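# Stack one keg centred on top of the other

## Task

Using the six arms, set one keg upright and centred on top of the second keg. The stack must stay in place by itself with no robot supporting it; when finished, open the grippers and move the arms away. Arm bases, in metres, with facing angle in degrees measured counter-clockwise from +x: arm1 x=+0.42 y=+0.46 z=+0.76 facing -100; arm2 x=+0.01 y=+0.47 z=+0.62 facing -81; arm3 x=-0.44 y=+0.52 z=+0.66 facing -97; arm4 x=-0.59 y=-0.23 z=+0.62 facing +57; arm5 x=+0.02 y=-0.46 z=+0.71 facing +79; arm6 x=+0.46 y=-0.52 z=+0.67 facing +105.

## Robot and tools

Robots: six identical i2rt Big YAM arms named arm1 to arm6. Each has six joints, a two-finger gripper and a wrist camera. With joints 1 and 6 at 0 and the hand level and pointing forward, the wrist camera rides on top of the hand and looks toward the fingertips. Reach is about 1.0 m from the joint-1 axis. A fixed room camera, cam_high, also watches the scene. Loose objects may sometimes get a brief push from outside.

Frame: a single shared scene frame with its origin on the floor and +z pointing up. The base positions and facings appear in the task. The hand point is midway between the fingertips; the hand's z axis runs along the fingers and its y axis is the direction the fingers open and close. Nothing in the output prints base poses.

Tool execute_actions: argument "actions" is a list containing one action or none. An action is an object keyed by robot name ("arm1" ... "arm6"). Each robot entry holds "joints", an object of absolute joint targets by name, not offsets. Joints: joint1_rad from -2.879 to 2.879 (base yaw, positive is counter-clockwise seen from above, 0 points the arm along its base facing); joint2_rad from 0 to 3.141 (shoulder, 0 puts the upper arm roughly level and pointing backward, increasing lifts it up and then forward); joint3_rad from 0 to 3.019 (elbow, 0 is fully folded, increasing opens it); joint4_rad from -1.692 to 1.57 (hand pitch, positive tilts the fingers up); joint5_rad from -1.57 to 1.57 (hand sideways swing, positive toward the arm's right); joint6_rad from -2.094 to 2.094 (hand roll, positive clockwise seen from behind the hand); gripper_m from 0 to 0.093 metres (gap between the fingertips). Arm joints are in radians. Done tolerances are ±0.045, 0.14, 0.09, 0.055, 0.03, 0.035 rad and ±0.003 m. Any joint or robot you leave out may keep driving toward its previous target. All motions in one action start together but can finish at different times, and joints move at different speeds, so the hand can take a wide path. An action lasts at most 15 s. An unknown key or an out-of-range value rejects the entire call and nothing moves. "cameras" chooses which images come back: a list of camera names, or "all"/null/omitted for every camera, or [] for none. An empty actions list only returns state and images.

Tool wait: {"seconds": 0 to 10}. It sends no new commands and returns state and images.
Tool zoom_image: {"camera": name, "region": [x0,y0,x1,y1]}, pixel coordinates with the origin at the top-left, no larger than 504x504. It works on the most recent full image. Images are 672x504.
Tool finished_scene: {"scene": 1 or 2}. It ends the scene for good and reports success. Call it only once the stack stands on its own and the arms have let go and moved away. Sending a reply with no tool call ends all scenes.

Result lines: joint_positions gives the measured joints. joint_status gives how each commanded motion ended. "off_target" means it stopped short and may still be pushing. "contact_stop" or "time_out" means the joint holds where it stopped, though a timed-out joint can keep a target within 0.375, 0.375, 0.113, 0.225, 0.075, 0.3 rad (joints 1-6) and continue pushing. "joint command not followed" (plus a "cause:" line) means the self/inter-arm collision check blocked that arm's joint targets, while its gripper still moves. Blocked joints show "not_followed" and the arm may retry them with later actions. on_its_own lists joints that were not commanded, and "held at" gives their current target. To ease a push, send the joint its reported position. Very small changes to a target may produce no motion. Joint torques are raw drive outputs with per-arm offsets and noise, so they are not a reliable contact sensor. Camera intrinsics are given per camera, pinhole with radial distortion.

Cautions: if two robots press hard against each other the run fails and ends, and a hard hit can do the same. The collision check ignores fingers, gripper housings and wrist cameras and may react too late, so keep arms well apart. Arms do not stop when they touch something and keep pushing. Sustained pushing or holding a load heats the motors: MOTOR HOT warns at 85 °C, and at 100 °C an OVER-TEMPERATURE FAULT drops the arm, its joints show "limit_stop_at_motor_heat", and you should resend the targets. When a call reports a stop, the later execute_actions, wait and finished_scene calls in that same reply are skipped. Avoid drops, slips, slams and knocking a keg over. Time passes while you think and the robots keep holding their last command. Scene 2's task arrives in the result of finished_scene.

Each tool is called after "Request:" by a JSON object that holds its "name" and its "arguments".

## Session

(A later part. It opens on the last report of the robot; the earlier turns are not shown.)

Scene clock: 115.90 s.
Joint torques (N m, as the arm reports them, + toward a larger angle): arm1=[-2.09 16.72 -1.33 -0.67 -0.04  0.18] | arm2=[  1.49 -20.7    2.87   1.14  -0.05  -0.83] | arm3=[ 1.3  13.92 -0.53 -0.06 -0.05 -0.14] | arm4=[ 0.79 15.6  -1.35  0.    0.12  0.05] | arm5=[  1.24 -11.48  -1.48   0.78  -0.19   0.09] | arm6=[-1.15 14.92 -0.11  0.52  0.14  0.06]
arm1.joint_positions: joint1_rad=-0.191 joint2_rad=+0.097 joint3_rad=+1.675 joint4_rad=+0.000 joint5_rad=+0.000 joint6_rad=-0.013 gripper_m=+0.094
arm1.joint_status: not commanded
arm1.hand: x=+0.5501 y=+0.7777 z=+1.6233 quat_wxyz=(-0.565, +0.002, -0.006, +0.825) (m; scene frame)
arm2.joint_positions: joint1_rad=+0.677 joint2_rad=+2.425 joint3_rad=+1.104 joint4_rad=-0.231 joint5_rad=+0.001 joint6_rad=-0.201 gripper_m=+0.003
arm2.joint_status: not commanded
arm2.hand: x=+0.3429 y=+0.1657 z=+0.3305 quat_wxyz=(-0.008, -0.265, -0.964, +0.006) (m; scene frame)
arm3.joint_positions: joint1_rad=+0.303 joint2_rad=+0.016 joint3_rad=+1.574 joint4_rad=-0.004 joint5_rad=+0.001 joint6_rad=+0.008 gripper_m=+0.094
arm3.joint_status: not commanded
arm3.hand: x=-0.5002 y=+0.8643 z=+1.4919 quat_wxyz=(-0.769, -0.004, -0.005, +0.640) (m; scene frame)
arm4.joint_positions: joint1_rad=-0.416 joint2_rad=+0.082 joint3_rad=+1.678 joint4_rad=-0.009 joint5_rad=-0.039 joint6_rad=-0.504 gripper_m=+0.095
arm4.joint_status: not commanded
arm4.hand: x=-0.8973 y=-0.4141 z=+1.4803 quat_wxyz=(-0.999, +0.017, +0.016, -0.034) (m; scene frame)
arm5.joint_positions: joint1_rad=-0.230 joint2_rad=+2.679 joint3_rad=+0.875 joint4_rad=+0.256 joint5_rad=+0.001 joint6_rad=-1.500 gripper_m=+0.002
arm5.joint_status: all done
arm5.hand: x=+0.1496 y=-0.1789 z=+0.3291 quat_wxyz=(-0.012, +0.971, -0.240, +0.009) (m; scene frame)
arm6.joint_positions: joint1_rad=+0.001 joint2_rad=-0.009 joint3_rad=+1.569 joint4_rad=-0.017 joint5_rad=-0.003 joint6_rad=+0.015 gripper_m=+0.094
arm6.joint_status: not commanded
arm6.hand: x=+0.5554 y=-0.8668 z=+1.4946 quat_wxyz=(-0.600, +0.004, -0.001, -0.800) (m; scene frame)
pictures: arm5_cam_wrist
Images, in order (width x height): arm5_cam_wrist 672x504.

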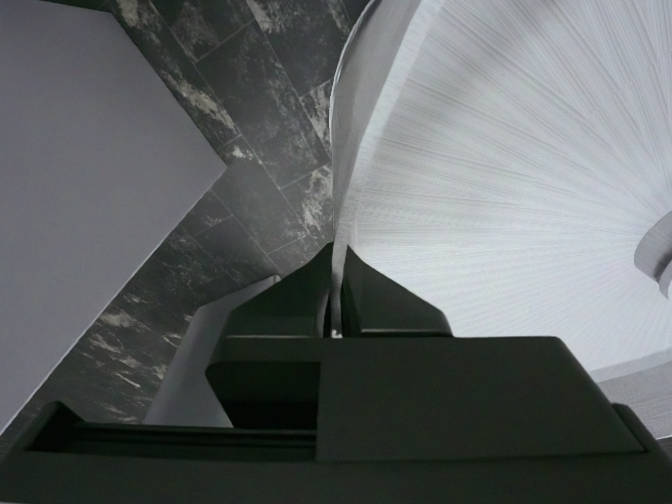

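Test lift.

Request:
{"name": "execute_actions", "arguments": {"actions": [{"arm2":{"joints":{"joint2_rad":2.28,"joint3_rad":1.06,"joint4_rad":-0.32}},"arm5":{"joints":{"joint2_rad":2.51,"joint3_rad":0.79,"joint4_rad":0.16}}}], "cameras": ["arm2_cam_wrist","arm5_cam_wrist","cam_high"]}}

Scene clock: 123.23 s.
Joint torques (N m, as the arm reports them, + toward a larger angle): arm1=[-2.09 16.65 -1.33 -0.66 -0.04  0.18] | arm2=[  1.8  -32.28   0.98  -1.69  -0.85  -0.54] | arm3=[ 0.5  14.3  -0.4  -0.05 -0.04 -0.23] | arm4=[ 0.92 15.58 -1.35  0.02  0.11  0.05] | arm5=[  1.01 -21.54  -7.11  -2.44   0.01   0.39] | arm6=[-1.16 14.94 -0.11  0.53  0.14  0.06]
arm1.joint_positions: joint1_rad=-0.191 joint2_rad=+0.097 joint3_rad=+1.675 joint4_rad=+0.000 joint5_rad=+0.000 joint6_rad=-0.013 gripper_m=+0.094
arm1.joint_status: not commanded
arm1.hand: x=+0.5501 y=+0.7777 z=+1.6233 quat_wxyz=(-0.565, +0.002, -0.006, +0.825) (m; scene frame)
arm2.joint_positions: joint1_rad=+0.671 joint2_rad=+2.414 joint3_rad=+1.077 joint4_rad=-0.261 joint5_rad=+0.022 joint6_rad=-0.230 gripper_m=+0.002
arm2.joint_status: joint4_rad time_out (moved -0.030 of -0.089); the others done
arm2.on_its_own: joint4_rad reads -0.261 and still pushes toward -0.320 since a time_out
arm2.hand: x=+0.3241 y=+0.1740 z=+0.3329 quat_wxyz=(+0.017, -0.254, -0.967, +0.004) (m; scene frame)
arm3.joint_positions: joint1_rad=+0.303 joint2_rad=+0.016 joint3_rad=+1.574 joint4_rad=-0.004 joint5_rad=+0.001 joint6_rad=+0.008 gripper_m=+0.094
arm3.joint_status: not commanded
arm3.hand: x=-0.5002 y=+0.8643 z=+1.4919 quat_wxyz=(-0.769, -0.004, -0.005, +0.640) (m; scene frame)
arm4.joint_positions: joint1_rad=-0.416 joint2_rad=+0.082 joint3_rad=+1.678 joint4_rad=-0.009 joint5_rad=-0.039 joint6_rad=-0.504 gripper_m=+0.095
arm4.joint_status: not commanded
arm4.hand: x=-0.8973 y=-0.4141 z=+1.4803 quat_wxyz=(-0.999, +0.017, +0.016, -0.034) (m; scene frame)
arm5.joint_positions: joint1_rad=-0.225 joint2_rad=+2.672 joint3_rad=+0.875 joint4_rad=+0.226 joint5_rad=-0.003 joint6_rad=-1.534 gripper_m=+0.002
arm5.joint_status: joint2_rad time_out (moved -0.007 of -0.169); joint4_rad time_out (moved -0.030 of -0.096); the others done
arm5.on_its_own: joint2_rad reads +2.672 and still pushes toward +2.510 since a time_out; joint4_rad reads +0.226 and still pushes toward +0.160 since a time_out
arm5.hand: x=+0.1459 y=-0.1816 z=+0.3310 quat_wxyz=(-0.001, +0.975, -0.221, +0.005) (m; scene frame)
arm6.joint_positions: joint1_rad=+0.001 joint2_rad=-0.009 joint3_rad=+1.569 joint4_rad=-0.017 joint5_rad=-0.003 joint6_rad=+0.015 gripper_m=+0.094
arm6.joint_status: not commanded
arm6.hand: x=+0.5554 y=-0.8668 z=+1.4946 quat_wxyz=(-0.600, +0.004, -0.001, -0.800) (m; scene frame)
pictures: arm2_cam_wrist, arm5_cam_wrist, cam_high
Images, in order (width x height): arm2_cam_wrist 672x504, arm5_cam_wrist 672x504, cam_high 672x504.

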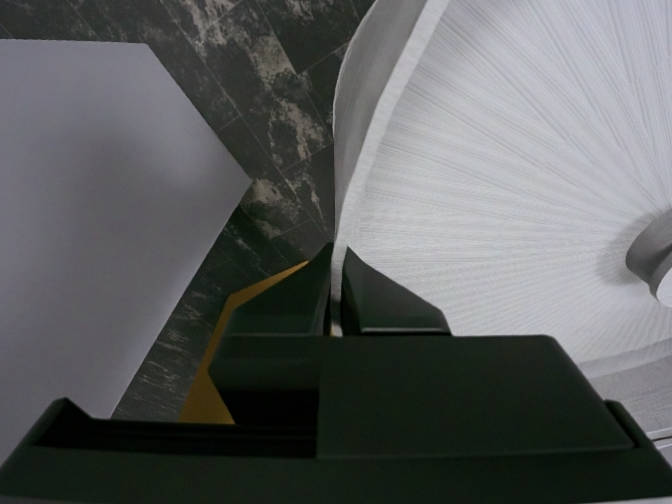

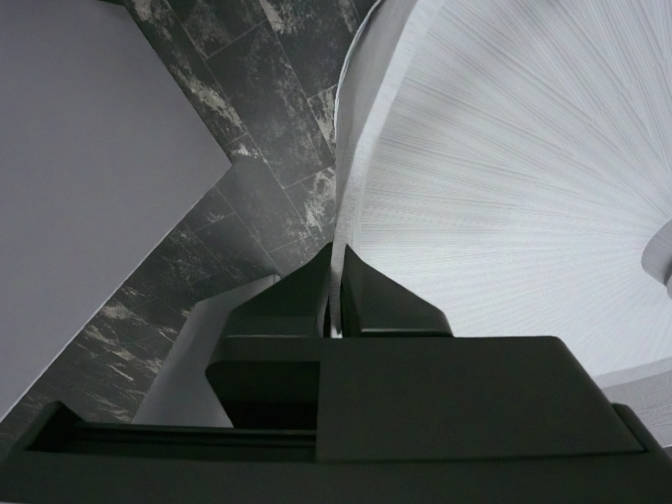

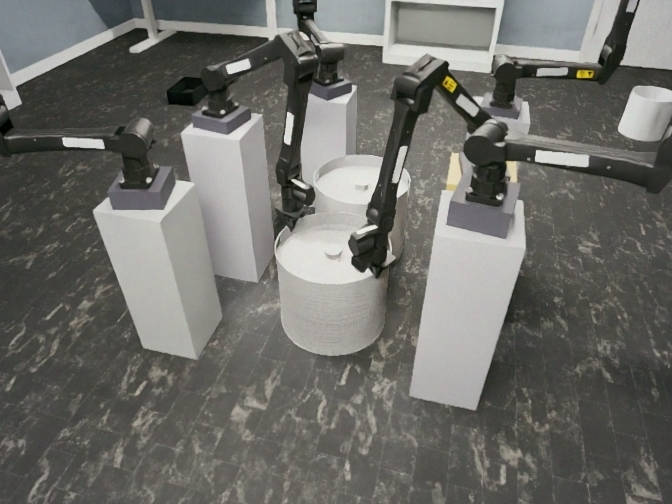

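Request:
{"name": "execute_actions", "arguments": {"actions": [{"arm2":{"joints":{"joint2_rad":2.15,"joint3_rad":1.15,"joint4_rad":-0.25}},"arm5":{"joints":{"joint2_rad":2.47,"joint3_rad":0.80,"joint4_rad":0.235}}}], "cameras": ["arm2_cam_wrist","cam_high"]}}

Scene clock: 132.77 s.
Joint torques (N m, as the arm reports them, + toward a larger angle): arm1=[-2.12 16.71 -1.34 -0.67 -0.04  0.17] | arm2=[  1.66 -44.44   7.8    0.73  -0.63  -0.51] | arm3=[ 0.13 13.78 -0.54 -0.06 -0.05 -0.17] | arm4=[ 0.8  15.66 -1.37 -0.01  0.12  0.05] | arm5=[  0.93 -23.95  -6.53   0.4   -0.01   0.37] | arm6=[-1.16 14.91 -0.11  0.53  0.14  0.06]
arm1.joint_positions: joint1_rad=-0.191 joint2_rad=+0.097 joint3_rad=+1.675 joint4_rad=+0.000 joint5_rad=+0.000 joint6_rad=-0.013 gripper_m=+0.094
arm1.joint_status: not commanded
arm1.hand: x=+0.5501 y=+0.7777 z=+1.6233 quat_wxyz=(-0.565, +0.002, -0.006, +0.825) (m; scene frame)
arm2.joint_positions: joint1_rad=+0.671 joint2_rad=+2.405 joint3_rad=+1.079 joint4_rad=-0.257 joint5_rad=+0.016 joint6_rad=-0.230 gripper_m=+0.002
arm2.joint_status: joint2_rad time_out (moved -0.009 of -0.264); the others done
arm2.on_its_own: joint2_rad reads +2.405 and still pushes toward +2.150 since a time_out
arm2.hand: x=+0.3291 y=+0.1707 z=+0.3368 quat_wxyz=(+0.010, -0.254, -0.967, +0.005) (m; scene frame)
arm3.joint_positions: joint1_rad=+0.303 joint2_rad=+0.016 joint3_rad=+1.574 joint4_rad=-0.004 joint5_rad=+0.001 joint6_rad=+0.008 gripper_m=+0.094
arm3.joint_status: not commanded
arm3.hand: x=-0.5002 y=+0.8643 z=+1.4919 quat_wxyz=(-0.769, -0.004, -0.005, +0.640) (m; scene frame)
arm4.joint_positions: joint1_rad=-0.416 joint2_rad=+0.082 joint3_rad=+1.678 joint4_rad=-0.009 joint5_rad=-0.039 joint6_rad=-0.504 gripper_m=+0.095
arm4.joint_status: not commanded
arm4.hand: x=-0.8973 y=-0.4141 z=+1.4803 quat_wxyz=(-0.999, +0.017, +0.016, -0.034) (m; scene frame)
arm5.joint_positions: joint1_rad=-0.225 joint2_rad=+2.668 joint3_rad=+0.875 joint4_rad=+0.234 joint5_rad=-0.003 joint6_rad=-1.533 gripper_m=+0.002
arm5.joint_status: joint2_rad time_out (moved -0.004 of -0.202); the others done
arm5.on_its_own: joint2_rad reads +2.668 and still pushes toward +2.470 since a time_out
arm5.hand: x=+0.1475 y=-0.1779 z=+0.3321 quat_wxyz=(-0.006, +0.975, -0.222, +0.006) (m; scene frame)
arm6.joint_positions: joint1_rad=+0.001 joint2_rad=-0.009 joint3_rad=+1.569 joint4_rad=-0.017 joint5_rad=-0.003 joint6_rad=+0.015 gripper_m=+0.094
arm6.joint_status: not commanded
arm6.hand: x=+0.5554 y=-0.8668 z=+1.4946 quat_wxyz=(-0.600, +0.004, -0.001, -0.800) (m; scene frame)
pictures: arm2_cam_wrist, cam_high
Images, in order (width x height): arm2_cam_wrist 672x504, cam_high 672x504.

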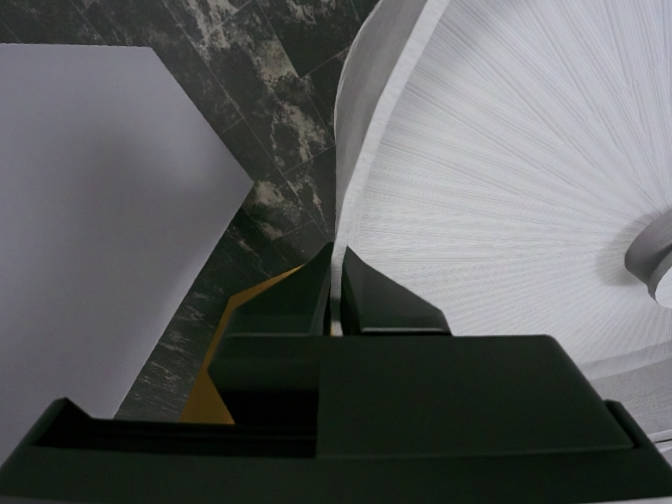

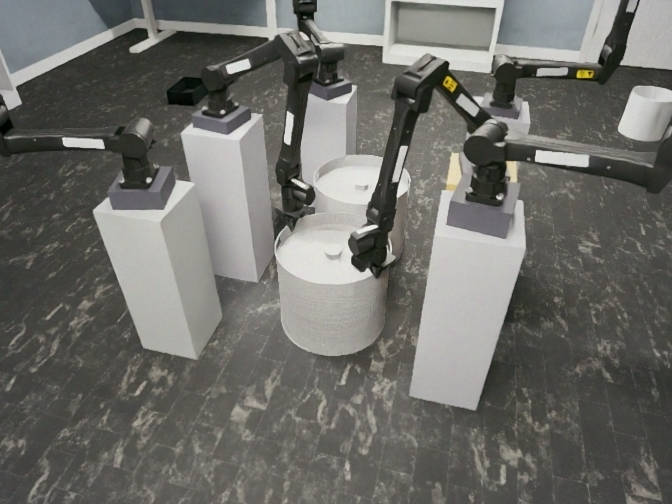

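Request:
{"name": "execute_actions", "arguments": {"actions": [{"arm2":{"joints":{"joint2_rad":2.41,"joint3_rad":1.09}},"arm5":{"joints":{"joint2_rad":2.675,"joint3_rad":0.875,"joint6_rad":-1.53}},"arm1":{"joints":{"joint1_rad":-0.044,"joint2_rad":1.0,"joint3_rad":0.835,"joint4_rad":-1.4,"joint6_rad":1.96}},"arm6":{"joints":{"joint1_rad":-0.087,"joint2_rad":1.3,"joint3_rad":0.927,"joint4_rad":-1.3,"joint6_rad":0.87}}}], "cameras": []}}

Request:
{"name": "execute_actions", "arguments": {"actions": [{"arm2":{"joints":{"gripper_m":0.093}},"arm6":{"joints":{"joint2_rad":2.0,"joint4_rad":-0.6}}}], "cameras": []}}

Request:
{"name": "execute_actions", "arguments": {"actions": [{"arm2":{"joints":{"joint2_rad":2.0,"joint3_rad":0.9,"joint4_rad":-0.45}},"arm6":{"joints":{"joint2_rad":2.325,"joint3_rad":0.935,"joint4_rad":-0.15}}}], "cameras": []}}

Request:
{"name": "execute_actions", "arguments": {"actions": [{"arm2":{"joints":{"joint1_rad":0.068,"joint3_rad":0.77,"joint4_rad":-0.4,"joint6_rad":0.92}}}], "cameras": []}}

Request:
{"name": "execute_actions", "arguments": {"actions": [{"arm2":{"joints":{"joint2_rad":2.15,"joint4_rad":-0.16}},"arm1":{"joints":{"joint2_rad":2.0,"joint3_rad":0.7,"joint4_rad":-0.5}}}], "cameras": []}}

Request:
{"name": "execute_actions", "arguments": {"actions": [{"arm1":{"joints":{"joint2_rad":2.4,"joint3_rad":0.72,"joint4_rad":0}}}], "cameras": []}}

Request:
{"name": "execute_actions", "arguments": {"actions": [{"arm1":{"joints":{"joint2_rad":2.6,"joint3_rad":0.835,"joint4_rad":0.215}}}], "cameras": ["arm1_cam_wrist","arm2_cam_wrist","arm6_cam_wrist","cam_high"]}}

Scene clock: 180.03 s.
Joint torques (N m, as the arm reports them, + toward a larger angle): arm1=[-2.32 -3.93 12.66 -0.36  0.05  0.19] | arm2=[  2.18 -19.23   3.19   0.57  -0.63  -0.58] | arm3=[ 1.32 14.52 -0.33 -0.14 -0.1  -0.13] | arm4=[ 0.86 15.46 -1.36 -0.04  0.12  0.06] | arm5=[  0.86 -11.59  -1.84   0.4   -0.1    0.09] | arm6=[-0.52 -7.36 11.83 -0.59  0.19  0.34]
arm1.joint_positions: joint1_rad=-0.036 joint2_rad=+0.997 joint3_rad=+0.804 joint4_rad=-1.392 joint5_rad=+0.001 joint6_rad=+1.945 gripper_m=+0.094
arm1.joint_status: all done
arm1.hand: x=+0.3719 y=+0.2181 z=+0.9200 quat_wxyz=(+0.013, -0.959, +0.284, +0.007) (m; scene frame)
arm2.joint_positions: joint1_rad=+0.671 joint2_rad=+2.414 joint3_rad=+1.075 joint4_rad=-0.254 joint5_rad=+0.016 joint6_rad=-0.230 gripper_m=+0.002
arm2.joint_status: all done
arm2.hand: x=+0.3252 y=+0.1744 z=+0.3327 quat_wxyz=(+0.014, -0.254, -0.967, +0.003) (m; scene frame)
arm3.joint_positions: joint1_rad=+0.303 joint2_rad=+0.016 joint3_rad=+1.574 joint4_rad=-0.004 joint5_rad=+0.001 joint6_rad=+0.008 gripper_m=+0.094
arm3.joint_status: not commanded
arm3.hand: x=-0.5002 y=+0.8643 z=+1.4919 quat_wxyz=(-0.769, -0.004, -0.005, +0.640) (m; scene frame)
arm4.joint_positions: joint1_rad=-0.416 joint2_rad=+0.082 joint3_rad=+1.678 joint4_rad=-0.009 joint5_rad=-0.039 joint6_rad=-0.504 gripper_m=+0.095
arm4.joint_status: not commanded
arm4.hand: x=-0.8973 y=-0.4141 z=+1.4803 quat_wxyz=(-0.999, +0.017, +0.016, -0.034) (m; scene frame)
arm5.joint_positions: joint1_rad=-0.225 joint2_rad=+2.677 joint3_rad=+0.879 joint4_rad=+0.235 joint5_rad=-0.001 joint6_rad=-1.539 gripper_m=+0.002
arm5.joint_status: all done
arm5.hand: x=+0.1473 y=-0.1796 z=+0.3293 quat_wxyz=(-0.004, +0.976, -0.219, +0.007) (m; scene frame)
arm6.joint_positions: joint1_rad=-0.093 joint2_rad=+1.299 joint3_rad=+0.878 joint4_rad=-1.283 joint5_rad=-0.002 joint6_rad=+0.854 gripper_m=+0.094
arm6.joint_status: all done
arm6.hand: x=+0.4073 y=-0.2234 z=+0.7871 quat_wxyz=(+0.018, +0.431, -0.900, +0.063) (m; scene frame)
pictures: none
No camera images: the call's "cameras" was empty. Leave "cameras" out to get every camera's image.

Scene clock: 181.43 s.
Joint torques (N m, as the arm reports them, + toward a larger angle): arm1=[-2.29 -3.93 12.68 -0.35  0.05  0.18] | arm2=[  1.43 -18.63   3.31   0.68  -0.12  -0.23] | arm3=[ 0.68 14.09 -0.43  0.14 -0.07 -0.14] | arm4=[ 0.77 15.54 -1.37 -0.01  0.11  0.06] | arm5=[  0.88 -11.61  -1.85   0.38  -0.1    0.09] | arm6=[ -0.55 -12.05   5.63   0.89   0.2    0.33]
arm1.joint_positions: joint1_rad=-0.036 joint2_rad=+0.997 joint3_rad=+0.804 joint4_rad=-1.392 joint5_rad=+0.001 joint6_rad=+1.946 gripper_m=+0.094
arm1.joint_status: not commanded
arm1.hand: x=+0.3719 y=+0.2181 z=+0.9200 quat_wxyz=(+0.013, -0.959, +0.284, +0.007) (m; scene frame)
arm2.joint_positions: joint1_rad=+0.671 joint2_rad=+2.414 joint3_rad=+1.076 joint4_rad=-0.254 joint5_rad=+0.002 joint6_rad=-0.256 gripper_m=+0.093
arm2.joint_status: all done
arm2.hand: x=+0.3275 y=+0.1758 z=+0.3327 quat_wxyz=(+0.010, -0.242, -0.970, -0.003) (m; scene frame)
arm3.joint_positions: joint1_rad=+0.303 joint2_rad=+0.016 joint3_rad=+1.574 joint4_rad=-0.004 joint5_rad=+0.001 joint6_rad=+0.008 gripper_m=+0.094
arm3.joint_status: not commanded
arm3.hand: x=-0.5002 y=+0.8643 z=+1.4919 quat_wxyz=(-0.769, -0.004, -0.005, +0.640) (m; scene frame)
arm4.joint_positions: joint1_rad=-0.416 joint2_rad=+0.082 joint3_rad=+1.678 joint4_rad=-0.009 joint5_rad=-0.039 joint6_rad=-0.504 gripper_m=+0.095
arm4.joint_status: not commanded
arm4.hand: x=-0.8973 y=-0.4141 z=+1.4803 quat_wxyz=(-0.999, +0.017, +0.016, -0.034) (m; scene frame)
arm5.joint_positions: joint1_rad=-0.225 joint2_rad=+2.677 joint3_rad=+0.879 joint4_rad=+0.235 joint5_rad=-0.001 joint6_rad=-1.539 gripper_m=+0.002
arm5.joint_status: not commanded
arm5.hand: x=+0.1473 y=-0.1796 z=+0.3293 quat_wxyz=(-0.004, +0.976, -0.219, +0.007) (m; scene frame)
arm6.joint_positions: joint1_rad=-0.093 joint2_rad=+1.996 joint3_rad=+0.902 joint4_rad=-0.617 joint5_rad=-0.002 joint6_rad=+0.855 gripper_m=+0.094
arm6.joint_status: all done
arm6.hand: x=+0.3933 y=-0.1443 z=+0.5383 quat_wxyz=(+0.019, +0.430, -0.900, +0.065) (m; scene frame)
pictures: none
No camera images: the call's "cameras" was empty. Leave "cameras" out to get every camera's image.

Scene clock: 182.63 s.
Joint torques (N m, as the arm reports them, + toward a larger angle): arm1=[-2.28 -3.95 12.69 -0.35  0.05  0.18] | arm2=[  1.64 -15.13   4.71   0.26  -0.17  -0.32] | arm3=[ 0.97 13.69 -0.42  0.07 -0.05 -0.2 ] | arm4=[ 0.71 15.42 -1.39  0.02  0.12  0.06] | arm5=[  1.2  -11.58  -1.85   0.37  -0.11   0.1 ] | arm6=[ -0.53 -13.74   1.88   1.19   0.2    0.32]
arm1.joint_positions: joint1_rad=-0.036 joint2_rad=+0.997 joint3_rad=+0.804 joint4_rad=-1.392 joint5_rad=+0.001 joint6_rad=+1.946 gripper_m=+0.094
arm1.joint_status: not commanded
arm1.hand: x=+0.3719 y=+0.2181 z=+0.9200 quat_wxyz=(+0.013, -0.959, +0.284, +0.007) (m; scene frame)
arm2.joint_positions: joint1_rad=+0.671 joint2_rad=+1.994 joint3_rad=+0.891 joint4_rad=-0.438 joint5_rad=+0.002 joint6_rad=-0.256 gripper_m=+0.093
arm2.joint_status: all done
arm2.hand: x=+0.3176 y=+0.1854 z=+0.4800 quat_wxyz=(-0.012, -0.241, -0.970, +0.009) (m; scene frame)
arm3.joint_positions: joint1_rad=+0.303 joint2_rad=+0.016 joint3_rad=+1.574 joint4_rad=-0.004 joint5_rad=+0.001 joint6_rad=+0.008 gripper_m=+0.094
arm3.joint_status: not commanded
arm3.hand: x=-0.5002 y=+0.8643 z=+1.4919 quat_wxyz=(-0.769, -0.004, -0.005, +0.640) (m; scene frame)
arm4.joint_positions: joint1_rad=-0.416 joint2_rad=+0.082 joint3_rad=+1.678 joint4_rad=-0.009 joint5_rad=-0.039 joint6_rad=-0.504 gripper_m=+0.095
arm4.joint_status: not commanded
arm4.hand: x=-0.8973 y=-0.4141 z=+1.4803 quat_wxyz=(-0.999, +0.017, +0.016, -0.034) (m; scene frame)
arm5.joint_positions: joint1_rad=-0.225 joint2_rad=+2.677 joint3_rad=+0.879 joint4_rad=+0.235 joint5_rad=-0.001 joint6_rad=-1.539 gripper_m=+0.002
arm5.joint_status: not commanded
arm5.hand: x=+0.1473 y=-0.1796 z=+0.3293 quat_wxyz=(-0.004, +0.976, -0.219, +0.007) (m; scene frame)
arm6.joint_positions: joint1_rad=-0.093 joint2_rad=+2.334 joint3_rad=+0.930 joint4_rad=-0.169 joint5_rad=-0.002 joint6_rad=+0.855 gripper_m=+0.094
arm6.joint_status: all done
arm6.hand: x=+0.3908 y=-0.1298 z=+0.4084 quat_wxyz=(+0.001, +0.431, -0.902, -0.001) (m; scene frame)
pictures: none
No camera images: the call's "cameras" was empty. Leave "cameras" out to get every camera's image.

Scene clock: 184.60 s.
Joint torques (N m, as the arm reports them, + toward a larger angle): arm1=[-2.29 -3.96 12.68 -0.35  0.05  0.19] | arm2=[  1.82 -13.79   3.21   0.85   0.02   0.04] | arm3=[ 0.08 13.99 -0.28 -0.02 -0.05 -0.16] | arm4=[ 0.86 15.42 -1.41  0.03  0.12  0.05] | arm5=[  0.81 -11.4   -1.85   0.32  -0.12   0.08] | arm6=[ -0.48 -14.15   1.79   1.23   0.2    0.32]
arm1.joint_positions: joint1_rad=-0.036 joint2_rad=+0.997 joint3_rad=+0.804 joint4_rad=-1.392 joint5_rad=+0.001 joint6_rad=+1.946 gripper_m=+0.094
arm1.joint_status: not commanded
arm1.hand: x=+0.3719 y=+0.2181 z=+0.9200 quat_wxyz=(+0.013, -0.959, +0.284, +0.007) (m; scene frame)
arm2.joint_positions: joint1_rad=+0.064 joint2_rad=+2.000 joint3_rad=+0.766 joint4_rad=-0.410 joint5_rad=+0.000 joint6_rad=+0.905 gripper_m=+0.093
arm2.joint_status: all done
arm2.hand: x=+0.0854 y=+0.1289 z=+0.4598 quat_wxyz=(+0.035, -0.903, -0.428, -0.007) (m; scene frame)
arm3.joint_positions: joint1_rad=+0.303 joint2_rad=+0.016 joint3_rad=+1.574 joint4_rad=-0.004 joint5_rad=+0.001 joint6_rad=+0.008 gripper_m=+0.094
arm3.joint_status: not commanded
arm3.hand: x=-0.5002 y=+0.8643 z=+1.4919 quat_wxyz=(-0.769, -0.004, -0.005, +0.640) (m; scene frame)
arm4.joint_positions: joint1_rad=-0.416 joint2_rad=+0.082 joint3_rad=+1.678 joint4_rad=-0.009 joint5_rad=-0.039 joint6_rad=-0.504 gripper_m=+0.095
arm4.joint_status: not commanded
arm4.hand: x=-0.8973 y=-0.4141 z=+1.4803 quat_wxyz=(-0.999, +0.017, +0.016, -0.034) (m; scene frame)
arm5.joint_positions: joint1_rad=-0.225 joint2_rad=+2.677 joint3_rad=+0.879 joint4_rad=+0.235 joint5_rad=-0.001 joint6_rad=-1.539 gripper_m=+0.002
arm5.joint_status: not commanded
arm5.hand: x=+0.1473 y=-0.1796 z=+0.3293 quat_wxyz=(-0.004, +0.976, -0.219, +0.007) (m; scene frame)
arm6.joint_positions: joint1_rad=-0.093 joint2_rad=+2.334 joint3_rad=+0.930 joint4_rad=-0.169 joint5_rad=-0.002 joint6_rad=+0.855 gripper_m=+0.094
arm6.joint_status: not commanded
arm6.hand: x=+0.3908 y=-0.1298 z=+0.4084 quat_wxyz=(+0.001, +0.431, -0.902, -0.001) (m; scene frame)
pictures: none
No camera images: the call's "cameras" was empty. Leave "cameras" out to get every camera's image.

Scene clock: 186.17 s.
Joint torques (N m, as the arm reports them, + toward a larger angle): arm1=[ -2.39 -11.19   1.96  -0.08   0.05   0.2 ] | arm2=[  1.19 -15.86   2.03   1.32   0.03   0.  ] | arm3=[ 1.09 14.09 -0.32  0.02 -0.07 -0.19] | arm4=[ 0.83 15.36 -1.37  0.01  0.13  0.06] | arm5=[  0.93 -11.45  -1.81   0.39  -0.1    0.1 ] | arm6=[ -0.5  -14.19   1.8    1.24   0.2    0.32]
arm1.joint_positions: joint1_rad=-0.036 joint2_rad=+1.995 joint3_rad=+0.700 joint4_rad=-0.508 joint5_rad=+0.001 joint6_rad=+1.947 gripper_m=+0.094
arm1.joint_status: all done
arm1.hand: x=+0.3606 y=+0.1811 z=+0.5942 quat_wxyz=(+0.121, -0.951, +0.283, +0.017) (m; scene frame)
arm2.joint_positions: joint1_rad=+0.064 joint2_rad=+2.163 joint3_rad=+0.766 joint4_rad=-0.176 joint5_rad=+0.000 joint6_rad=+0.906 gripper_m=+0.093
arm2.joint_status: all done
arm2.hand: x=+0.0866 y=+0.1232 z=+0.4036 quat_wxyz=(+0.001, -0.904, -0.428, +0.001) (m; scene frame)
arm3.joint_positions: joint1_rad=+0.303 joint2_rad=+0.016 joint3_rad=+1.574 joint4_rad=-0.004 joint5_rad=+0.001 joint6_rad=+0.008 gripper_m=+0.094
arm3.joint_status: not commanded
arm3.hand: x=-0.5002 y=+0.8643 z=+1.4919 quat_wxyz=(-0.769, -0.004, -0.005, +0.640) (m; scene frame)
arm4.joint_positions: joint1_rad=-0.416 joint2_rad=+0.082 joint3_rad=+1.678 joint4_rad=-0.009 joint5_rad=-0.039 joint6_rad=-0.504 gripper_m=+0.095
arm4.joint_status: not commanded
arm4.hand: x=-0.8973 y=-0.4141 z=+1.4803 quat_wxyz=(-0.999, +0.017, +0.016, -0.034) (m; scene frame)
arm5.joint_positions: joint1_rad=-0.225 joint2_rad=+2.677 joint3_rad=+0.879 joint4_rad=+0.235 joint5_rad=-0.001 joint6_rad=-1.539 gripper_m=+0.002
arm5.joint_status: not commanded
arm5.hand: x=+0.1473 y=-0.1796 z=+0.3293 quat_wxyz=(-0.004, +0.976, -0.219, +0.007) (m; scene frame)
arm6.joint_positions: joint1_rad=-0.093 joint2_rad=+2.334 joint3_rad=+0.930 joint4_rad=-0.169 joint5_rad=-0.002 joint6_rad=+0.855 gripper_m=+0.094
arm6.joint_status: not commanded
arm6.hand: x=+0.3908 y=-0.1298 z=+0.4084 quat_wxyz=(+0.001, +0.431, -0.902, -0.001) (m; scene frame)
pictures: none
No camera images: the call's "cameras" was empty. Leave "cameras" out to get every camera's image.

Scene clock: 187.37 s.
Joint torques (N m, as the arm reports them, + toward a larger angle): arm1=[ -2.36 -12.35  -1.73   0.19   0.05   0.19] | arm2=[  1.28 -15.85   2.11   1.1    0.03   0.05] | arm3=[ 0.34 13.24 -0.48  0.11 -0.03 -0.18] | arm4=[ 0.85 15.53 -1.35  0.02  0.12  0.06] | arm5=[  1.04 -11.7   -1.87   0.36  -0.09   0.08] | arm6=[ -0.52 -14.21   1.79   1.23   0.2    0.32]
arm1.joint_positions: joint1_rad=-0.036 joint2_rad=+2.402 joint3_rad=+0.721 joint4_rad=-0.008 joint5_rad=+0.001 joint6_rad=+1.947 gripper_m=+0.094
arm1.joint_status: all done
arm1.hand: x=+0.3617 y=+0.1939 z=+0.4651 quat_wxyz=(+0.065, -0.956, +0.284, +0.012) (m; scene frame)
arm2.joint_positions: joint1_rad=+0.064 joint2_rad=+2.163 joint3_rad=+0.766 joint4_rad=-0.176 joint5_rad=+0.000 joint6_rad=+0.906 gripper_m=+0.093
arm2.joint_status: not commanded
arm2.hand: x=+0.0866 y=+0.1232 z=+0.4036 quat_wxyz=(+0.001, -0.904, -0.428, +0.001) (m; scene frame)
arm3.joint_positions: joint1_rad=+0.303 joint2_rad=+0.016 joint3_rad=+1.574 joint4_rad=-0.004 joint5_rad=+0.001 joint6_rad=+0.008 gripper_m=+0.094
arm3.joint_status: not commanded
arm3.hand: x=-0.5002 y=+0.8643 z=+1.4919 quat_wxyz=(-0.769, -0.004, -0.005, +0.640) (m; scene frame)
arm4.joint_positions: joint1_rad=-0.416 joint2_rad=+0.082 joint3_rad=+1.678 joint4_rad=-0.009 joint5_rad=-0.039 joint6_rad=-0.504 gripper_m=+0.095
arm4.joint_status: not commanded
arm4.hand: x=-0.8973 y=-0.4141 z=+1.4803 quat_wxyz=(-0.999, +0.017, +0.016, -0.034) (m; scene frame)
arm5.joint_positions: joint1_rad=-0.225 joint2_rad=+2.677 joint3_rad=+0.879 joint4_rad=+0.235 joint5_rad=-0.001 joint6_rad=-1.539 gripper_m=+0.002
arm5.joint_status: not commanded
arm5.hand: x=+0.1473 y=-0.1796 z=+0.3293 quat_wxyz=(-0.004, +0.976, -0.219, +0.007) (m; scene frame)
arm6.joint_positions: joint1_rad=-0.093 joint2_rad=+2.334 joint3_rad=+0.930 joint4_rad=-0.169 joint5_rad=-0.002 joint6_rad=+0.855 gripper_m=+0.094
arm6.joint_status: not commanded
arm6.hand: x=+0.3908 y=-0.1298 z=+0.4084 quat_wxyz=(+0.001, +0.431, -0.902, -0.001) (m; scene frame)
pictures: none
No camera images: the call's "cameras" was empty. Leave "cameras" out to get every camera's image.

Scene clock: 188.40 s.
Joint torques (N m, as the arm reports them, + toward a larger angle): arm1=[ -2.33 -12.96  -2.39   0.59   0.05   0.17] | arm2=[  1.26 -16.45   2.18   1.23   0.01   0.01] | arm3=[ 0.79 13.53 -0.52  0.01 -0.06 -0.14] | arm4=[ 0.68 15.4  -1.34  0.    0.13  0.06] | arm5=[  1.07 -11.61  -1.85   0.4   -0.11   0.09] | arm6=[ -0.51 -14.19   1.79   1.24   0.2    0.32]
arm1.joint_positions: joint1_rad=-0.036 joint2_rad=+2.598 joint3_rad=+0.837 joint4_rad=+0.206 joint5_rad=+0.001 joint6_rad=+1.947 gripper_m=+0.094
arm1.joint_status: all done
arm1.hand: x=+0.3538 y=+0.1588 z=+0.4001 quat_wxyz=(-0.002, -0.959, +0.285, +0.006) (m; scene frame)
arm2.joint_positions: joint1_rad=+0.064 joint2_rad=+2.163 joint3_rad=+0.766 joint4_rad=-0.176 joint5_rad=+0.000 joint6_rad=+0.906 gripper_m=+0.093
arm2.joint_status: not commanded
arm2.hand: x=+0.0866 y=+0.1232 z=+0.4036 quat_wxyz=(+0.001, -0.904, -0.428, +0.001) (m; scene frame)
arm3.joint_positions: joint1_rad=+0.303 joint2_rad=+0.016 joint3_rad=+1.574 joint4_rad=-0.004 joint5_rad=+0.001 joint6_rad=+0.008 gripper_m=+0.094
arm3.joint_status: not commanded
arm3.hand: x=-0.5002 y=+0.8643 z=+1.4919 quat_wxyz=(-0.769, -0.004, -0.005, +0.640) (m; scene frame)
arm4.joint_positions: joint1_rad=-0.416 joint2_rad=+0.082 joint3_rad=+1.678 joint4_rad=-0.009 joint5_rad=-0.039 joint6_rad=-0.504 gripper_m=+0.095
arm4.joint_status: not commanded
arm4.hand: x=-0.8973 y=-0.4141 z=+1.4803 quat_wxyz=(-0.999, +0.017, +0.016, -0.034) (m; scene frame)
arm5.joint_positions: joint1_rad=-0.225 joint2_rad=+2.677 joint3_rad=+0.879 joint4_rad=+0.235 joint5_rad=-0.001 joint6_rad=-1.539 gripper_m=+0.002
arm5.joint_status: not commanded
arm5.hand: x=+0.1473 y=-0.1796 z=+0.3293 quat_wxyz=(-0.004, +0.976, -0.219, +0.007) (m; scene frame)
arm6.joint_positions: joint1_rad=-0.093 joint2_rad=+2.334 joint3_rad=+0.930 joint4_rad=-0.169 joint5_rad=-0.002 joint6_rad=+0.855 gripper_m=+0.094
arm6.joint_status: not commanded
arm6.hand: x=+0.3908 y=-0.1298 z=+0.4084 quat_wxyz=(+0.001, +0.431, -0.902, -0.001) (m; scene frame)
pictures: arm1_cam_wrist, arm2_cam_wrist, arm6_cam_wrist, cam_high
Images, in order (width x height): arm1_cam_wrist 672x504, arm2_cam_wrist 672x504, arm6_cam_wrist 672x504, cam_high 672x504.

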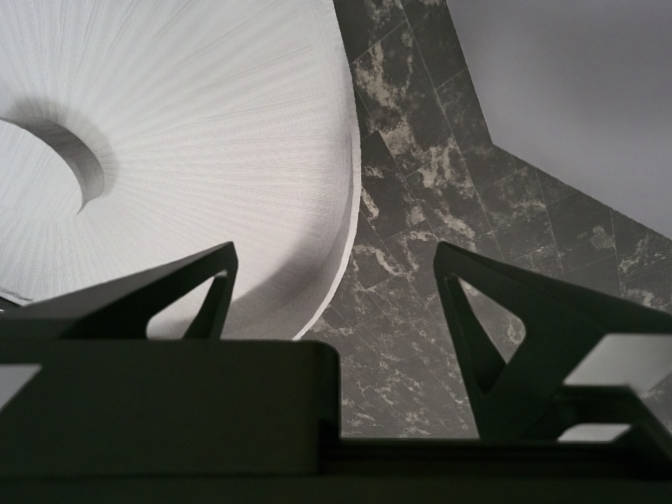

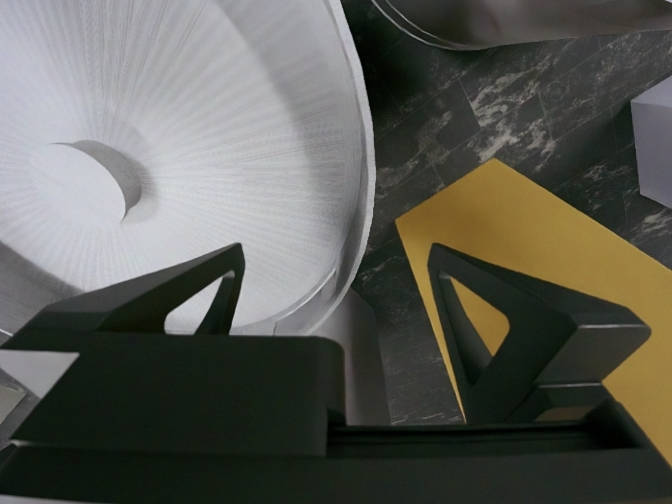

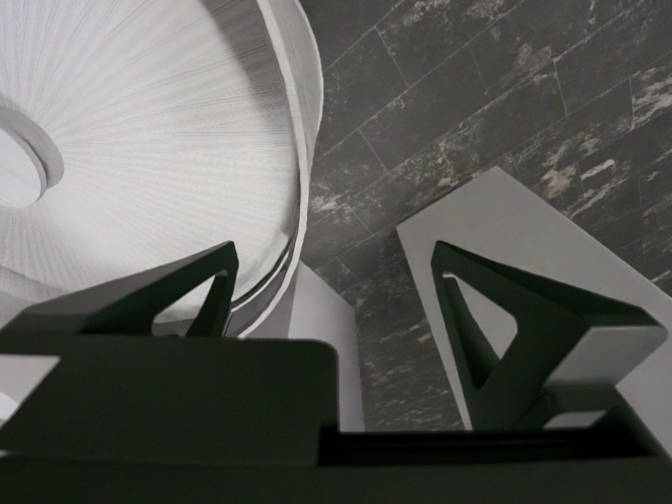

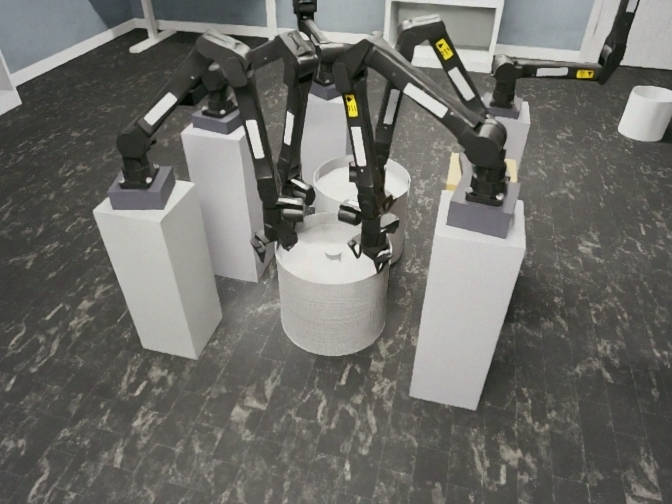

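Request:
{"name": "execute_actions", "arguments": {"actions": [{"arm1":{"joints":{"joint2_rad":2.715,"joint3_rad":0.885,"joint4_rad":0.25}},"arm2":{"joints":{"joint1_rad":0.03,"joint2_rad":2.27,"joint3_rad":0.775,"joint4_rad":-0.07}},"arm6":{"joints":{"joint1_rad":-0.06,"joint2_rad":2.44,"joint3_rad":1.0,"joint4_rad":-0.12}}}], "cameras": []}}

Request:
{"name": "execute_actions", "arguments": {"actions": [{"arm1":{"joints":{"joint2_rad":2.83,"joint3_rad":0.965,"joint4_rad":0.3}},"arm2":{"joints":{"joint2_rad":2.39,"joint3_rad":0.82,"joint4_rad":0.02}},"arm6":{"joints":{"joint2_rad":2.555,"joint3_rad":1.065,"joint4_rad":-0.06}}}], "cameras": ["arm1_cam_wrist","arm2_cam_wrist","arm6_cam_wrist"]}}

Request:
{"name": "execute_actions", "arguments": {"actions": [{"arm1":{"joints":{"gripper_m":0}},"arm2":{"joints":{"gripper_m":0}},"arm6":{"joints":{"gripper_m":0}}}], "cameras": []}}

Scene clock: 202.33 s.
Joint torques (N m, as the arm reports them, + toward a larger angle): arm1=[ -2.38 -12.47  -3.58   0.19   0.05   0.17] | arm2=[  0.51 -15.74   1.03   0.93   0.02  -0.02] | arm3=[ 0.4  13.68 -0.38  0.09 -0.04 -0.18] | arm4=[ 0.76 15.54 -1.32 -0.01  0.12  0.06] | arm5=[  0.92 -11.41  -1.86   0.36  -0.11   0.1 ] | arm6=[ -0.87 -13.19   1.4    1.02   0.2    0.31]
arm1.joint_positions: joint1_rad=-0.036 joint2_rad=+2.714 joint3_rad=+0.889 joint4_rad=+0.247 joint5_rad=+0.001 joint6_rad=+1.947 gripper_m=+0.094
arm1.joint_status: all done
arm1.hand: x=+0.3567 y=+0.1751 z=+0.3632 quat_wxyz=(+0.009, -0.959, +0.285, +0.007) (m; scene frame)
arm2.joint_positions: joint1_rad=+0.035 joint2_rad=+2.280 joint3_rad=+0.772 joint4_rad=-0.085 joint5_rad=+0.000 joint6_rad=+0.906 gripper_m=+0.093
arm2.joint_status: all done
arm2.hand: x=+0.0734 y=+0.1370 z=+0.3656 quat_wxyz=(+0.010, -0.910, -0.415, -0.001) (m; scene frame)
arm3.joint_positions: joint1_rad=+0.303 joint2_rad=+0.016 joint3_rad=+1.574 joint4_rad=-0.004 joint5_rad=+0.001 joint6_rad=+0.008 gripper_m=+0.094
arm3.joint_status: not commanded
arm3.hand: x=-0.5002 y=+0.8643 z=+1.4919 quat_wxyz=(-0.769, -0.004, -0.005, +0.640) (m; scene frame)
arm4.joint_positions: joint1_rad=-0.416 joint2_rad=+0.082 joint3_rad=+1.678 joint4_rad=-0.009 joint5_rad=-0.039 joint6_rad=-0.504 gripper_m=+0.095
arm4.joint_status: not commanded
arm4.hand: x=-0.8973 y=-0.4141 z=+1.4803 quat_wxyz=(-0.999, +0.017, +0.016, -0.034) (m; scene frame)
arm5.joint_positions: joint1_rad=-0.225 joint2_rad=+2.677 joint3_rad=+0.879 joint4_rad=+0.235 joint5_rad=-0.001 joint6_rad=-1.539 gripper_m=+0.002
arm5.joint_status: not commanded
arm5.hand: x=+0.1473 y=-0.1796 z=+0.3293 quat_wxyz=(-0.004, +0.976, -0.219, +0.007) (m; scene frame)
arm6.joint_positions: joint1_rad=-0.065 joint2_rad=+2.432 joint3_rad=+0.997 joint4_rad=-0.133 joint5_rad=-0.002 joint6_rad=+0.855 gripper_m=+0.094
arm6.joint_status: all done
arm6.hand: x=+0.3779 y=-0.1215 z=+0.3752 quat_wxyz=(+0.000, +0.444, -0.896, -0.003) (m; scene frame)
pictures: none
No camera images: the call's "cameras" was empty. Leave "cameras" out to get every camera's image.

Scene clock: 203.27 s.
Joint torques (N m, as the arm reports them, + toward a larger angle): arm1=[ -2.39 -12.79  -3.72   0.43   0.05   0.17] | arm2=[  0.1  -16.27   0.5    1.03   0.03   0.03] | arm3=[ 0.52 14.16 -0.41  0.05  0.01 -0.18] | arm4=[ 0.75 15.56 -1.35 -0.02  0.12  0.05] | arm5=[  0.99 -11.48  -1.85   0.33  -0.1    0.08] | arm6=[ -0.57 -13.7    0.9    1.07   0.2    0.32]
arm1.joint_positions: joint1_rad=-0.036 joint2_rad=+2.826 joint3_rad=+0.971 joint4_rad=+0.296 joint5_rad=+0.001 joint6_rad=+1.947 gripper_m=+0.094
arm1.joint_status: all done
arm1.hand: x=+0.3560 y=+0.1739 z=+0.3241 quat_wxyz=(+0.000, -0.959, +0.285, +0.006) (m; scene frame)
arm2.joint_positions: joint1_rad=+0.035 joint2_rad=+2.396 joint3_rad=+0.819 joint4_rad=+0.006 joint5_rad=+0.000 joint6_rad=+0.906 gripper_m=+0.093
arm2.joint_status: all done
arm2.hand: x=+0.0744 y=+0.1316 z=+0.3287 quat_wxyz=(-0.001, -0.910, -0.415, +0.001) (m; scene frame)
arm3.joint_positions: joint1_rad=+0.303 joint2_rad=+0.016 joint3_rad=+1.574 joint4_rad=-0.004 joint5_rad=+0.001 joint6_rad=+0.008 gripper_m=+0.094
arm3.joint_status: not commanded
arm3.hand: x=-0.5002 y=+0.8643 z=+1.4919 quat_wxyz=(-0.769, -0.004, -0.005, +0.640) (m; scene frame)
arm4.joint_positions: joint1_rad=-0.416 joint2_rad=+0.082 joint3_rad=+1.678 joint4_rad=-0.009 joint5_rad=-0.039 joint6_rad=-0.504 gripper_m=+0.095
arm4.joint_status: not commanded
arm4.hand: x=-0.8973 y=-0.4141 z=+1.4803 quat_wxyz=(-0.999, +0.017, +0.016, -0.034) (m; scene frame)
arm5.joint_positions: joint1_rad=-0.225 joint2_rad=+2.677 joint3_rad=+0.879 joint4_rad=+0.235 joint5_rad=-0.001 joint6_rad=-1.539 gripper_m=+0.002
arm5.joint_status: not commanded
arm5.hand: x=+0.1473 y=-0.1796 z=+0.3293 quat_wxyz=(-0.004, +0.976, -0.219, +0.007) (m; scene frame)
arm6.joint_positions: joint1_rad=-0.065 joint2_rad=+2.549 joint3_rad=+1.062 joint4_rad=-0.074 joint5_rad=-0.002 joint6_rad=+0.855 gripper_m=+0.094
arm6.joint_status: all done
arm6.hand: x=+0.3774 y=-0.1191 z=+0.3329 quat_wxyz=(-0.001, +0.444, -0.896, -0.007) (m; scene frame)
pictures: arm1_cam_wrist, arm2_cam_wrist, arm6_cam_wrist
Images, in order (width x height): arm1_cam_wrist 672x504, arm2_cam_wrist 672x504, arm6_cam_wrist 672x504.

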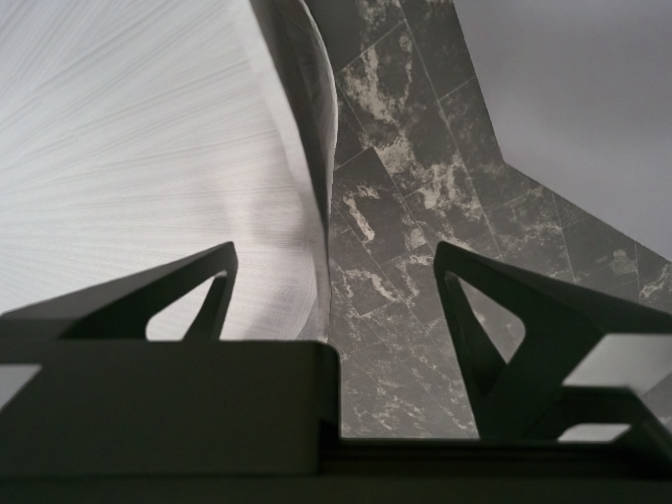

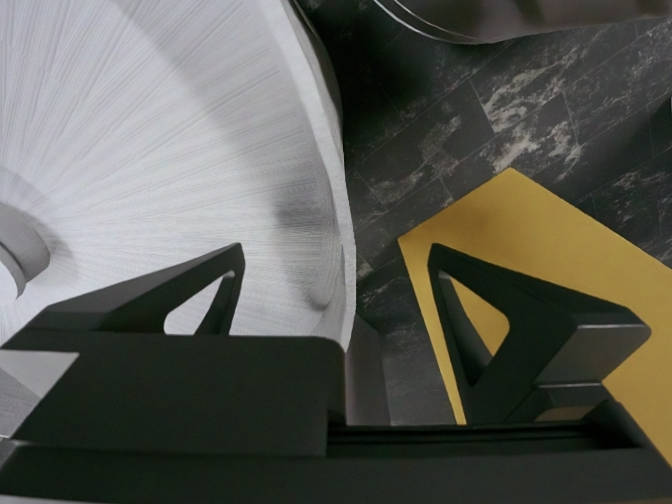

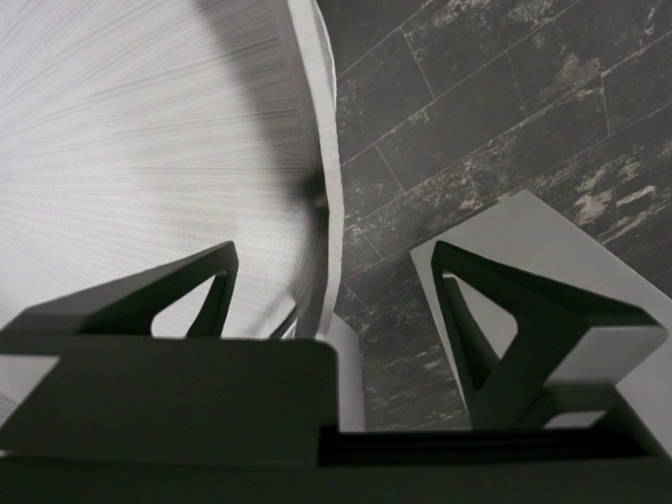

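Scene clock: 204.27 s.
Joint torques (N m, as the arm reports them, + toward a larger angle): arm1=[ -2.13 -12.57  -4.06   0.11   0.15  -0.27] | arm2=[  0.71 -15.83   1.02   0.94   0.01  -0.02] | arm3=[ 0.15 12.95 -0.55 -0.03 -0.06 -0.18] | arm4=[ 0.63 15.52 -1.38  0.03  0.11  0.05] | arm5=[  0.83 -11.41  -1.81   0.37  -0.1    0.09] | arm6=[ -0.68 -13.83   0.67   0.89   0.43  -0.7 ]
arm1.joint_positions: joint1_rad=-0.039 joint2_rad=+2.823 joint3_rad=+0.976 joint4_rad=+0.300 joint5_rad=-0.002 joint6_rad=+1.989 gripper_m=+0.001
arm1.joint_status: all done
arm1.hand: x=+0.3545 y=+0.1687 z=+0.3243 quat_wxyz=(-0.006, -0.952, +0.306, +0.004) (m; scene frame)
arm2.joint_positions: joint1_rad=+0.031 joint2_rad=+2.396 joint3_rad=+0.813 joint4_rad=+0.007 joint5_rad=+0.002 joint6_rad=+0.912 gripper_m=+0.002
arm2.joint_status: all done
arm2.hand: x=+0.0720 y=+0.1354 z=+0.3285 quat_wxyz=(+0.002, -0.912, -0.410, +0.001) (m; scene frame)
arm3.joint_positions: joint1_rad=+0.303 joint2_rad=+0.016 joint3_rad=+1.574 joint4_rad=-0.004 joint5_rad=+0.001 joint6_rad=+0.008 gripper_m=+0.094
arm3.joint_status: not commanded
arm3.hand: x=-0.5002 y=+0.8643 z=+1.4919 quat_wxyz=(-0.769, -0.004, -0.005, +0.640) (m; scene frame)
arm4.joint_positions: joint1_rad=-0.416 joint2_rad=+0.082 joint3_rad=+1.678 joint4_rad=-0.009 joint5_rad=-0.039 joint6_rad=-0.504 gripper_m=+0.095
arm4.joint_status: not commanded
arm4.hand: x=-0.8973 y=-0.4141 z=+1.4803 quat_wxyz=(-0.999, +0.017, +0.016, -0.034) (m; scene frame)
arm5.joint_positions: joint1_rad=-0.225 joint2_rad=+2.677 joint3_rad=+0.879 joint4_rad=+0.235 joint5_rad=+0.000 joint6_rad=-1.539 gripper_m=+0.002
arm5.joint_status: not commanded
arm5.hand: x=+0.1473 y=-0.1796 z=+0.3293 quat_wxyz=(-0.004, +0.976, -0.219, +0.007) (m; scene frame)
arm6.joint_positions: joint1_rad=-0.064 joint2_rad=+2.549 joint3_rad=+1.065 joint4_rad=-0.070 joint5_rad=-0.008 joint6_rad=+0.973 gripper_m=+0.002
arm6.joint_status: all done
arm6.hand: x=+0.3755 y=-0.1165 z=+0.3330 quat_wxyz=(+0.001, +0.390, -0.921, -0.011) (m; scene frame)
pictures: none
No camera images: the call's "cameras" was empty. Leave "cameras" out to get every camera's image.

Request:
{"name": "execute_actions", "arguments": {"actions": [{"arm1":{"joints":{"joint2_rad":2.63,"joint3_rad":0.87,"joint4_rad":0.27,"joint6_rad":1.99}},"arm5":{"joints":{"joint2_rad":2.47,"joint3_rad":0.79,"joint4_rad":0.19}},"arm2":{"joints":{"joint2_rad":2.17,"joint3_rad":0.78,"joint4_rad":-0.05}},"arm6":{"joints":{"joint2_rad":2.32,"joint3_rad":1.04,"joint4_rad":-0.12,"joint6_rad":0.97}}}], "cameras": []}}

Request:
{"name": "execute_actions", "arguments": {"actions": [{"arm1":{"joints":{"joint2_rad":2.528,"joint3_rad":0.815,"joint4_rad":0.22}},"arm5":{"joints":{"joint2_rad":2.353,"joint3_rad":0.745,"joint4_rad":0.125}},"arm2":{"joints":{"joint2_rad":2.06,"joint3_rad":0.75,"joint4_rad":-0.13}},"arm6":{"joints":{"joint2_rad":2.22,"joint3_rad":1.01,"joint4_rad":-0.19}}}], "cameras": ["cam_high"]}}

Scene clock: 226.03 s.
Joint torques (N m, as the arm reports them, + toward a larger angle): arm1=[ -2.21 -20.66  -5.41   0.3    0.12   0.  ] | arm2=[  1.09 -26.38   2.09   0.5    0.09  -0.04] | arm3=[ 0.48 13.8  -0.49  0.08 -0.08 -0.17] | arm4=[ 0.77 15.52 -1.35  0.01  0.12  0.06] | arm5=[  1.05 -17.86  -2.62  -0.09  -0.11   0.09] | arm6=[  0.38 -25.66   3.36   0.18   0.42  -0.08]
arm1.joint_positions: joint1_rad=-0.040 joint2_rad=+2.722 joint3_rad=+0.898 joint4_rad=+0.267 joint5_rad=-0.001 joint6_rad=+1.994 gripper_m=+0.001
arm1.joint_status: all done
arm1.hand: x=+0.3546 y=+0.1688 z=+0.3603 quat_wxyz=(-0.002, -0.951, +0.309, +0.005) (m; scene frame)
arm2.joint_positions: joint1_rad=+0.031 joint2_rad=+2.283 joint3_rad=+0.762 joint4_rad=-0.046 joint5_rad=-0.001 joint6_rad=+0.914 gripper_m=+0.002
arm2.joint_status: all done
arm2.hand: x=+0.0727 y=+0.1349 z=+0.3644 quat_wxyz=(-0.003, -0.912, -0.409, +0.001) (m; scene frame)
arm3.joint_positions: joint1_rad=+0.303 joint2_rad=+0.016 joint3_rad=+1.574 joint4_rad=-0.004 joint5_rad=+0.001 joint6_rad=+0.008 gripper_m=+0.094
arm3.joint_status: not commanded
arm3.hand: x=-0.5002 y=+0.8643 z=+1.4919 quat_wxyz=(-0.769, -0.004, -0.005, +0.640) (m; scene frame)
arm4.joint_positions: joint1_rad=-0.416 joint2_rad=+0.082 joint3_rad=+1.678 joint4_rad=-0.009 joint5_rad=-0.039 joint6_rad=-0.504 gripper_m=+0.095
arm4.joint_status: not commanded
arm4.hand: x=-0.8973 y=-0.4141 z=+1.4803 quat_wxyz=(-0.999, +0.017, +0.016, -0.034) (m; scene frame)
arm5.joint_positions: joint1_rad=-0.225 joint2_rad=+2.571 joint3_rad=+0.813 joint4_rad=+0.200 joint5_rad=+0.000 joint6_rad=-1.539 gripper_m=+0.002
arm5.joint_status: all done
arm5.hand: x=+0.1478 y=-0.1775 z=+0.3646 quat_wxyz=(-0.006, +0.976, -0.219, +0.007) (m; scene frame)
arm6.joint_positions: joint1_rad=-0.065 joint2_rad=+2.447 joint3_rad=+1.014 joint4_rad=-0.112 joint5_rad=-0.008 joint6_rad=+1.001 gripper_m=+0.002
arm6.joint_status: all done
arm6.hand: x=+0.3751 y=-0.1132 z=+0.3701 quat_wxyz=(+0.001, +0.377, -0.926, -0.014) (m; scene frame)
pictures: none
No camera images: the call's "cameras" was empty. Leave "cameras" out to get every camera's image.

Scene clock: 226.90 s.
Joint torques (N m, as the arm reports them, + toward a larger angle): arm1=[ -2.16 -20.35  -3.79  -0.11   0.04  -0.03] | arm2=[  1.02 -25.07   3.35   0.25   0.08  -0.09] | arm3=[ 1.1  14.13 -0.43 -0.09  0.   -0.16] | arm4=[ 0.84 15.41 -1.33 -0.02  0.12  0.06] | arm5=[  0.83 -17.21  -1.4   -0.17  -0.15   0.09] | arm6=[ -0.58 -24.33   4.53   0.17   0.48  -0.09]
arm1.joint_positions: joint1_rad=-0.040 joint2_rad=+2.617 joint3_rad=+0.829 joint4_rad=+0.225 joint5_rad=+0.001 joint6_rad=+1.995 gripper_m=+0.001
arm1.joint_status: all done
arm1.hand: x=+0.3546 y=+0.1690 z=+0.3955 quat_wxyz=(+0.002, -0.951, +0.310, +0.006) (m; scene frame)
arm2.joint_positions: joint1_rad=+0.031 joint2_rad=+2.168 joint3_rad=+0.725 joint4_rad=-0.124 joint5_rad=-0.001 joint6_rad=+0.914 gripper_m=+0.002
arm2.joint_status: all done
arm2.hand: x=+0.0726 y=+0.1350 z=+0.3997 quat_wxyz=(-0.003, -0.912, -0.409, +0.001) (m; scene frame)
arm3.joint_positions: joint1_rad=+0.303 joint2_rad=+0.016 joint3_rad=+1.574 joint4_rad=-0.004 joint5_rad=+0.001 joint6_rad=+0.008 gripper_m=+0.094
arm3.joint_status: not commanded
arm3.hand: x=-0.5002 y=+0.8643 z=+1.4919 quat_wxyz=(-0.769, -0.004, -0.005, +0.640) (m; scene frame)
arm4.joint_positions: joint1_rad=-0.416 joint2_rad=+0.082 joint3_rad=+1.678 joint4_rad=-0.009 joint5_rad=-0.039 joint6_rad=-0.504 gripper_m=+0.095
arm4.joint_status: not commanded
arm4.hand: x=-0.8973 y=-0.4141 z=+1.4803 quat_wxyz=(-0.999, +0.017, +0.016, -0.034) (m; scene frame)
arm5.joint_positions: joint1_rad=-0.225 joint2_rad=+2.458 joint3_rad=+0.755 joint4_rad=+0.137 joint5_rad=+0.001 joint6_rad=-1.539 gripper_m=+0.002
arm5.joint_status: all done
arm5.hand: x=+0.1475 y=-0.1775 z=+0.4003 quat_wxyz=(-0.003, +0.976, -0.219, +0.007) (m; scene frame)
arm6.joint_positions: joint1_rad=-0.065 joint2_rad=+2.347 joint3_rad=+0.973 joint4_rad=-0.183 joint5_rad=-0.008 joint6_rad=+1.001 gripper_m=+0.002
arm6.joint_status: all done
arm6.hand: x=+0.3751 y=-0.1138 z=+0.4066 quat_wxyz=(+0.002, +0.377, -0.926, -0.010) (m; scene frame)
pictures: cam_high
Images, in order (width x height): cam_high 672x504.

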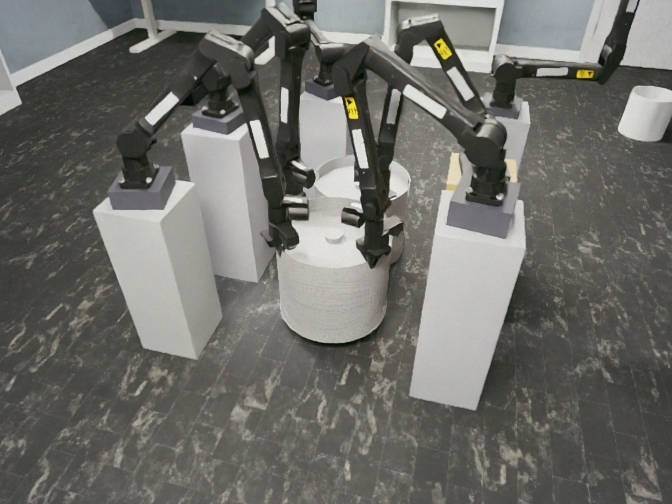

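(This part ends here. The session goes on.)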